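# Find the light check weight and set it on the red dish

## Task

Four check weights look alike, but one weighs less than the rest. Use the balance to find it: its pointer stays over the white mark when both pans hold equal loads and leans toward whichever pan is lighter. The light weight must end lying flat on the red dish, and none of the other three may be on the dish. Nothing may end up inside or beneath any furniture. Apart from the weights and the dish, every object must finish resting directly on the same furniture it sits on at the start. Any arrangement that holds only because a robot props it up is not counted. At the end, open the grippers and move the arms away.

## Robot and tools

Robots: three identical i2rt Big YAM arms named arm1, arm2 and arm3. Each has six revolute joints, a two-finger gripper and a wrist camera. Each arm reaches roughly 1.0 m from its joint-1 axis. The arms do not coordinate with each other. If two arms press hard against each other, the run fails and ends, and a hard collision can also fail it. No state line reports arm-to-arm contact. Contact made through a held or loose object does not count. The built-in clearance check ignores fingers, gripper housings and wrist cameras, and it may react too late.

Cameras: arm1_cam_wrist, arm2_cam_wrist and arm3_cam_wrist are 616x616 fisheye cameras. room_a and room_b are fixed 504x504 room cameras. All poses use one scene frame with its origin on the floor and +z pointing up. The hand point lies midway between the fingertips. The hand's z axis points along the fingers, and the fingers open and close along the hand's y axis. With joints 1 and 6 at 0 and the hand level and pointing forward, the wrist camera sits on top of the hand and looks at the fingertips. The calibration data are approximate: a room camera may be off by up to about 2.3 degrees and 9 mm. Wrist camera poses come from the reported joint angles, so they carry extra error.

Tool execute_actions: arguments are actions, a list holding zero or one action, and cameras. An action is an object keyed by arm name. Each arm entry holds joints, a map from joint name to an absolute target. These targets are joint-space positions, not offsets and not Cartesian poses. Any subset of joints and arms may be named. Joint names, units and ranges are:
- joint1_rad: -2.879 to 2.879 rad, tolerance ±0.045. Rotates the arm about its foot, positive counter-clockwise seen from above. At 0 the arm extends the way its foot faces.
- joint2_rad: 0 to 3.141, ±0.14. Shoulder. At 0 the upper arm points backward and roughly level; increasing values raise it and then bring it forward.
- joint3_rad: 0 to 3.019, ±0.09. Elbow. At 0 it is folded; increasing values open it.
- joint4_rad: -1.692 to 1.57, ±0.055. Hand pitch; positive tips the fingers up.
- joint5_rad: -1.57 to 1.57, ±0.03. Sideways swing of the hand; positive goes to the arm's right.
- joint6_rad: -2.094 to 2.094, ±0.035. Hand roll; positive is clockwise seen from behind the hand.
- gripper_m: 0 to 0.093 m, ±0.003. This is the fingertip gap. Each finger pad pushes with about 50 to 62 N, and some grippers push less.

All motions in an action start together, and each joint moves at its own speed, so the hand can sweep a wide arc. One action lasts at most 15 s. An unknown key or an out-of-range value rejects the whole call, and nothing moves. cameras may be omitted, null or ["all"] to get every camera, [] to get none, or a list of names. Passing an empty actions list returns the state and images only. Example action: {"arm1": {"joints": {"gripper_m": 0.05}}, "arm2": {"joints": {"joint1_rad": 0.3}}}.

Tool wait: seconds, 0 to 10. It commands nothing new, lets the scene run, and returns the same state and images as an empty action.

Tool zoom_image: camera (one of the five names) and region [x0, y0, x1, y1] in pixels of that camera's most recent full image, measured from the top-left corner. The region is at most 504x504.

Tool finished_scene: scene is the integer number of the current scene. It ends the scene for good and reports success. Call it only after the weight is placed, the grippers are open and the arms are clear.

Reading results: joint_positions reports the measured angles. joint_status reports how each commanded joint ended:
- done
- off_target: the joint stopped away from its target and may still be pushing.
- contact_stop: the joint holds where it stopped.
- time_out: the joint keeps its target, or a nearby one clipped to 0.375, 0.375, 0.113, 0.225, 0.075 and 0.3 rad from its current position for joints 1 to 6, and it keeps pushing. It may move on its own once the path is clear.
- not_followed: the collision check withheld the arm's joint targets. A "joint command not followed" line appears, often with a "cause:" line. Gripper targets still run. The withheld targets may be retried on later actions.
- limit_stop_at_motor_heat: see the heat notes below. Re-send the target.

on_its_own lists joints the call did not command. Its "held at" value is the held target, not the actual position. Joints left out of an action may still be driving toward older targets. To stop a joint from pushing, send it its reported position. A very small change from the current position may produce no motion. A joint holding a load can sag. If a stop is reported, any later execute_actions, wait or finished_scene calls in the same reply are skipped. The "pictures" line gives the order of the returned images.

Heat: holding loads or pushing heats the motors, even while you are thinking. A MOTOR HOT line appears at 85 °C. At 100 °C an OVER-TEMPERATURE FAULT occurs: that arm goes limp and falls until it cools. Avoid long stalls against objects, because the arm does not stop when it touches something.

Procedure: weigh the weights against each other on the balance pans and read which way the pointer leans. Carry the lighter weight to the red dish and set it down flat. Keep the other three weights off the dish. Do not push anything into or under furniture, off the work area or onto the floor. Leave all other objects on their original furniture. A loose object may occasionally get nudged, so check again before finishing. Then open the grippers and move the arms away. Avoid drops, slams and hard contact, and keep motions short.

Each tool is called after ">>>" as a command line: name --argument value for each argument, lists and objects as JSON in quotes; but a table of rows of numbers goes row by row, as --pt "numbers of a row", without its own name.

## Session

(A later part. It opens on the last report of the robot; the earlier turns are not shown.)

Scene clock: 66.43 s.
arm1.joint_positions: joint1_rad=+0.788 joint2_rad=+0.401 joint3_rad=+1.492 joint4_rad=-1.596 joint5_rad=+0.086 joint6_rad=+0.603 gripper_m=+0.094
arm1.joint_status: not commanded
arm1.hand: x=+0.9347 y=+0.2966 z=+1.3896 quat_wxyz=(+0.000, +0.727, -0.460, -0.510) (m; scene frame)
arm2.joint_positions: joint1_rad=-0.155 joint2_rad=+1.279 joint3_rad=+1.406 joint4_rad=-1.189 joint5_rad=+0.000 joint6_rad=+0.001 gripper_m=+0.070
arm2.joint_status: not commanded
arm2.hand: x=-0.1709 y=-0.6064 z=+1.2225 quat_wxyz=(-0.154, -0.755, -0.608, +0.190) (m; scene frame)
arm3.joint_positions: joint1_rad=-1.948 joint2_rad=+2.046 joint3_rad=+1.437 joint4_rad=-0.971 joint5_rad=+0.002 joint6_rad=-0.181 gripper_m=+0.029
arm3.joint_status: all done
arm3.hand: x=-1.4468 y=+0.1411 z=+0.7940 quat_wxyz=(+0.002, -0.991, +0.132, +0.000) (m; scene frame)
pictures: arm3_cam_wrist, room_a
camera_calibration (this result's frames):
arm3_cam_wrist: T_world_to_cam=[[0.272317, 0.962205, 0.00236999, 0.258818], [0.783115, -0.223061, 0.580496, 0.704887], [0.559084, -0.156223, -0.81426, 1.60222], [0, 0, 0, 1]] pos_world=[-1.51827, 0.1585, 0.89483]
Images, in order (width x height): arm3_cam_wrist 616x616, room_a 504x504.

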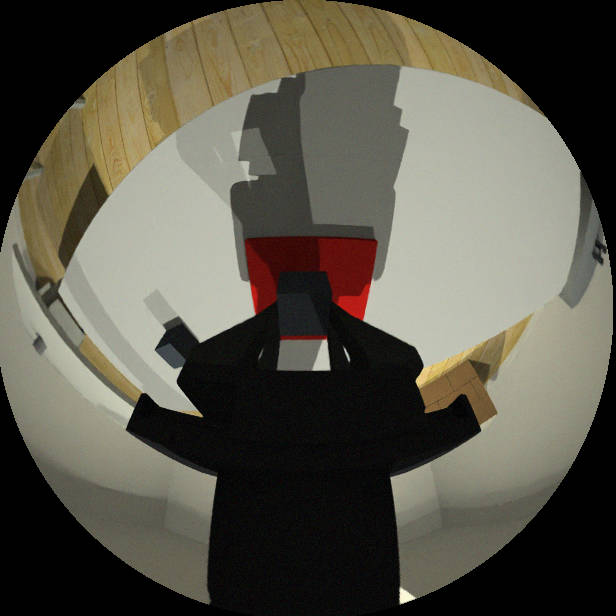

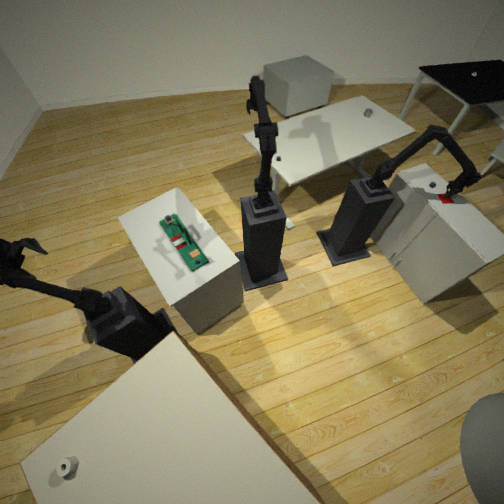

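>>> execute_actions --actions '[{"arm3": {"joints": {"joint3_rad": 1.415, "joint4_rad": -0.932}}}]' --cameras '["arm3_cam_wrist"]'

>>> zoom_image --camera "arm3_cam_wrist" --region '[230, 220, 390, 380]'

Scene clock: 68.63 s.
arm1.joint_positions: joint1_rad=+0.788 joint2_rad=+0.401 joint3_rad=+1.492 joint4_rad=-1.596 joint5_rad=+0.086 joint6_rad=+0.603 gripper_m=+0.094
arm1.joint_status: not commanded
arm1.hand: x=+0.9347 y=+0.2966 z=+1.3896 quat_wxyz=(+0.000, +0.727, -0.460, -0.510) (m; scene frame)
arm2.joint_positions: joint1_rad=-0.155 joint2_rad=+1.279 joint3_rad=+1.406 joint4_rad=-1.189 joint5_rad=+0.000 joint6_rad=+0.001 gripper_m=+0.070
arm2.joint_status: not commanded
arm2.hand: x=-0.1709 y=-0.6064 z=+1.2225 quat_wxyz=(-0.154, -0.755, -0.608, +0.190) (m; scene frame)
arm3.joint_positions: joint1_rad=-1.948 joint2_rad=+2.046 joint3_rad=+1.415 joint4_rad=-0.942 joint5_rad=+0.002 joint6_rad=-0.181 gripper_m=+0.029
arm3.joint_status: all done
arm3.hand: x=-1.4443 y=+0.1399 z=+0.7873 quat_wxyz=(+0.003, -0.991, +0.132, +0.004) (m; scene frame)
pictures: arm3_cam_wrist
camera_calibration (this result's frames):
arm3_cam_wrist: T_world_to_cam=[[0.272329, 0.962197, 0.0036619, 0.258302], [0.787091, -0.224955, 0.574354, 0.717365], [0.553466, -0.153531, -0.818599, 1.59011], [0, 0, 0, 1]] pos_world=[-1.51505, 0.156968, 0.888693]
Images, in order (width x height): arm3_cam_wrist 616x616.

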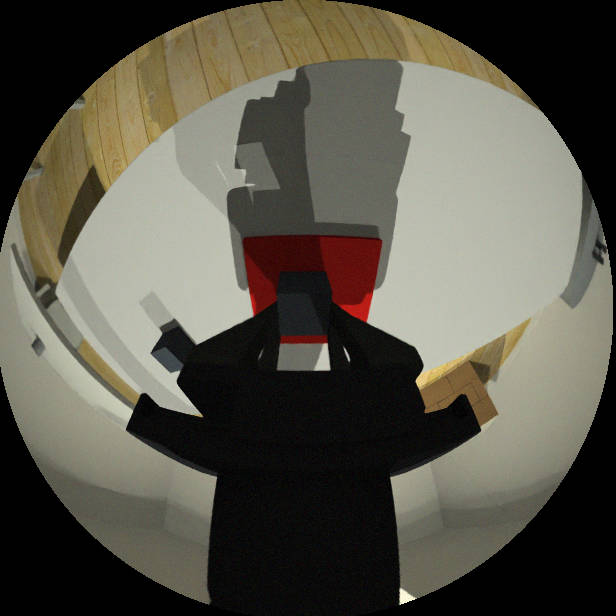

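Region (230, 220, 390, 380) of arm3_cam_wrist's 616x616 image, scaled by 3.150, with more detail than that image has.

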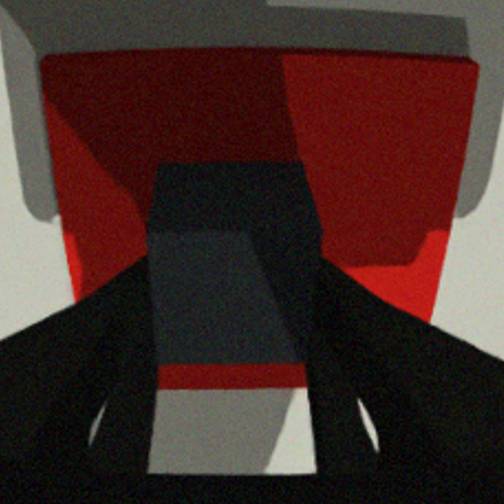

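>>> execute_actions --actions '[{"arm3": {"joints": {"joint3_rad": 1.398}}}]' --cameras '["arm3_cam_wrist"]'

>>> zoom_image --camera "arm3_cam_wrist" --region '[230, 220, 390, 380]'

Scene clock: 69.60 s.
arm1.joint_positions: joint1_rad=+0.788 joint2_rad=+0.401 joint3_rad=+1.492 joint4_rad=-1.596 joint5_rad=+0.086 joint6_rad=+0.603 gripper_m=+0.094
arm1.joint_status: not commanded
arm1.hand: x=+0.9347 y=+0.2966 z=+1.3896 quat_wxyz=(+0.000, +0.727, -0.460, -0.510) (m; scene frame)
arm2.joint_positions: joint1_rad=-0.155 joint2_rad=+1.279 joint3_rad=+1.406 joint4_rad=-1.189 joint5_rad=+0.000 joint6_rad=+0.001 gripper_m=+0.070
arm2.joint_status: not commanded
arm2.hand: x=-0.1709 y=-0.6064 z=+1.2225 quat_wxyz=(-0.154, -0.755, -0.608, +0.190) (m; scene frame)
arm3.joint_positions: joint1_rad=-1.948 joint2_rad=+2.046 joint3_rad=+1.408 joint4_rad=-0.938 joint5_rad=+0.002 joint6_rad=-0.182 gripper_m=+0.029
arm3.joint_status: all done
arm3.hand: x=-1.4423 y=+0.1390 z=+0.7852 quat_wxyz=(+0.002, -0.991, +0.132, +0.002) (m; scene frame)
pictures: arm3_cam_wrist
camera_calibration (this result's frames):
arm3_cam_wrist: T_world_to_cam=[[0.271957, 0.962304, 0.0032118, 0.25848], [0.785788, -0.223996, 0.576509, 0.71312], [0.555496, -0.154262, -0.817085, 1.58897], [0, 0, 0, 1]] pos_world=[-1.51332, 0.156116, 0.886369]
Images, in order (width x height): arm3_cam_wrist 616x616.

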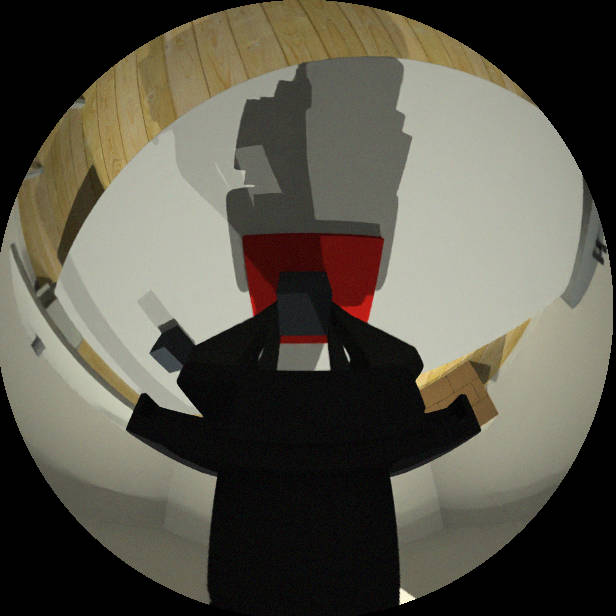

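Region (230, 220, 390, 380) of arm3_cam_wrist's 616x616 image, scaled by 3.150, with more detail than that image has.

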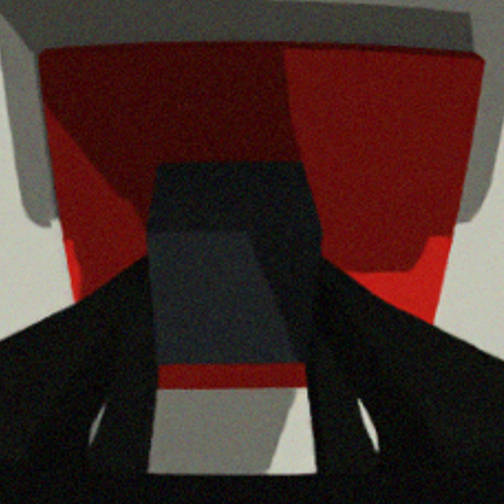

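>>> execute_actions --actions '[{"arm3": {"joints": {"joint3_rad": 1.41, "gripper_m": 0.055}}}]' --cameras '["arm3_cam_wrist"]'

Scene clock: 70.43 s.
arm1.joint_positions: joint1_rad=+0.788 joint2_rad=+0.401 joint3_rad=+1.492 joint4_rad=-1.596 joint5_rad=+0.086 joint6_rad=+0.603 gripper_m=+0.094
arm1.joint_status: not commanded
arm1.hand: x=+0.9347 y=+0.2966 z=+1.3896 quat_wxyz=(+0.000, +0.727, -0.460, -0.510) (m; scene frame)
arm2.joint_positions: joint1_rad=-0.155 joint2_rad=+1.279 joint3_rad=+1.406 joint4_rad=-1.189 joint5_rad=+0.000 joint6_rad=+0.001 gripper_m=+0.070
arm2.joint_status: not commanded
arm2.hand: x=-0.1709 y=-0.6064 z=+1.2225 quat_wxyz=(-0.154, -0.755, -0.608, +0.190) (m; scene frame)
arm3.joint_positions: joint1_rad=-1.948 joint2_rad=+2.046 joint3_rad=+1.408 joint4_rad=-0.938 joint5_rad=+0.002 joint6_rad=-0.182 gripper_m=+0.055
arm3.joint_status: all done
arm3.hand: x=-1.4423 y=+0.1390 z=+0.7852 quat_wxyz=(+0.002, -0.991, +0.132, +0.002) (m; scene frame)
pictures: arm3_cam_wrist
camera_calibration (this result's frames):
arm3_cam_wrist: T_world_to_cam=[[0.271957, 0.962304, 0.0032118, 0.25848], [0.785788, -0.223996, 0.576509, 0.71312], [0.555496, -0.154262, -0.817085, 1.58897], [0, 0, 0, 1]] pos_world=[-1.51332, 0.156116, 0.886369]
Images, in order (width x height): arm3_cam_wrist 616x616.

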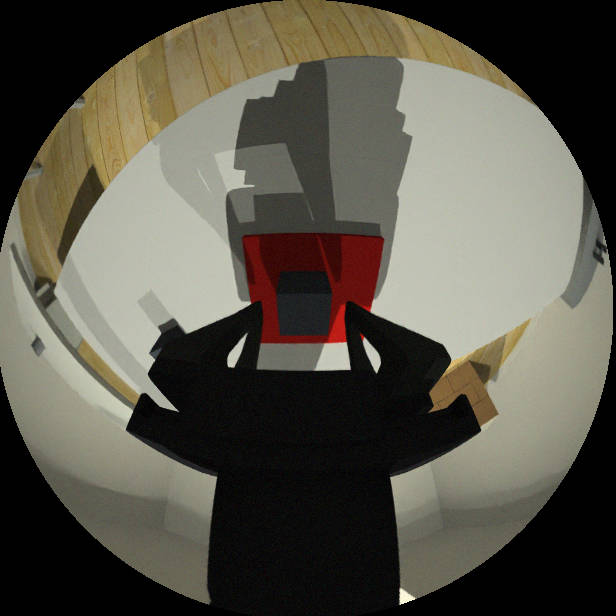

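>>> execute_actions --actions '[{"arm3": {"joints": {"joint2_rad": 1.7}}}]' --cameras '["arm3_cam_wrist", "room_a", "room_b"]'

Scene clock: 71.90 s.
arm1.joint_positions: joint1_rad=+0.788 joint2_rad=+0.401 joint3_rad=+1.492 joint4_rad=-1.596 joint5_rad=+0.086 joint6_rad=+0.603 gripper_m=+0.094
arm1.joint_status: not commanded
arm1.hand: x=+0.9347 y=+0.2966 z=+1.3896 quat_wxyz=(+0.000, +0.727, -0.460, -0.510) (m; scene frame)
arm2.joint_positions: joint1_rad=-0.155 joint2_rad=+1.279 joint3_rad=+1.406 joint4_rad=-1.189 joint5_rad=+0.000 joint6_rad=+0.001 gripper_m=+0.070
arm2.joint_status: not commanded
arm2.hand: x=-0.1709 y=-0.6064 z=+1.2225 quat_wxyz=(-0.154, -0.755, -0.608, +0.190) (m; scene frame)
arm3.joint_positions: joint1_rad=-1.948 joint2_rad=+1.673 joint3_rad=+1.400 joint4_rad=-0.938 joint5_rad=+0.002 joint6_rad=-0.182 gripper_m=+0.055
arm3.joint_status: all done
arm3.hand: x=-1.4595 y=+0.1469 z=+0.9895 quat_wxyz=(+0.058, -0.974, +0.129, +0.175) (m; scene frame)
pictures: arm3_cam_wrist, room_a, room_b
camera_calibration (this result's frames):
arm3_cam_wrist: T_world_to_cam=[[0.282655, 0.957115, 0.0635392, 0.211518], [0.923521, -0.289441, 0.251662, 1.14268], [0.25926, -0.0124537, -0.965727, 1.46058], [0, 0, 0, 1]] pos_world=[-1.49374, 0.14648, 1.10951]
Images, in order (width x height): arm3_cam_wrist 616x616, room_a 504x504, room_b 504x504.

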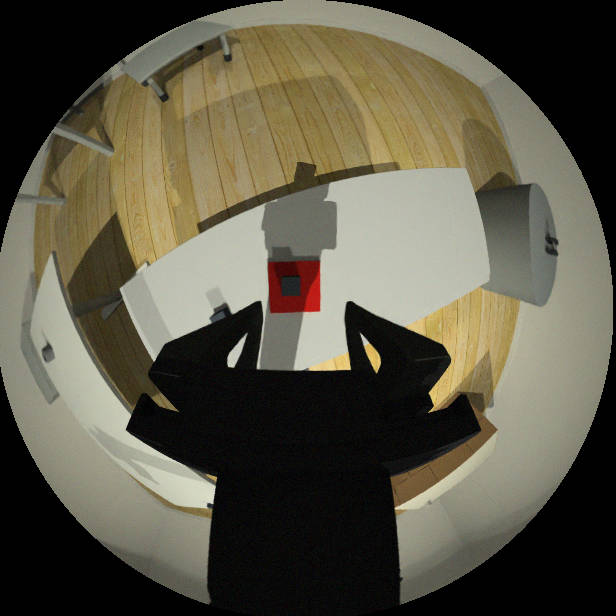

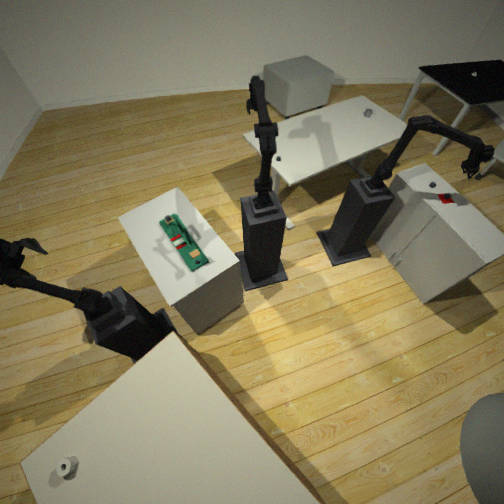

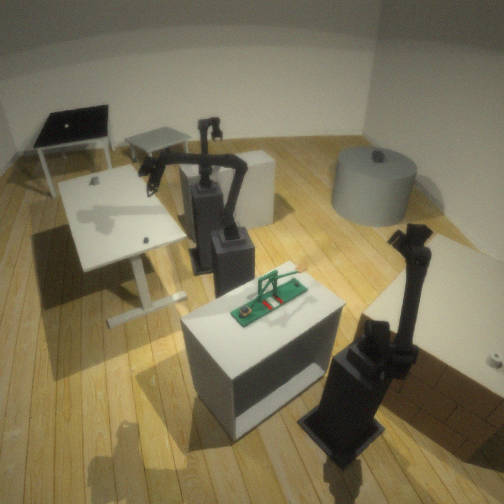

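The light weight sits flat, near the centre of the red dish, and the arm is clear.

>>> finished_scene --scene 2

The scene is finished: the task was done.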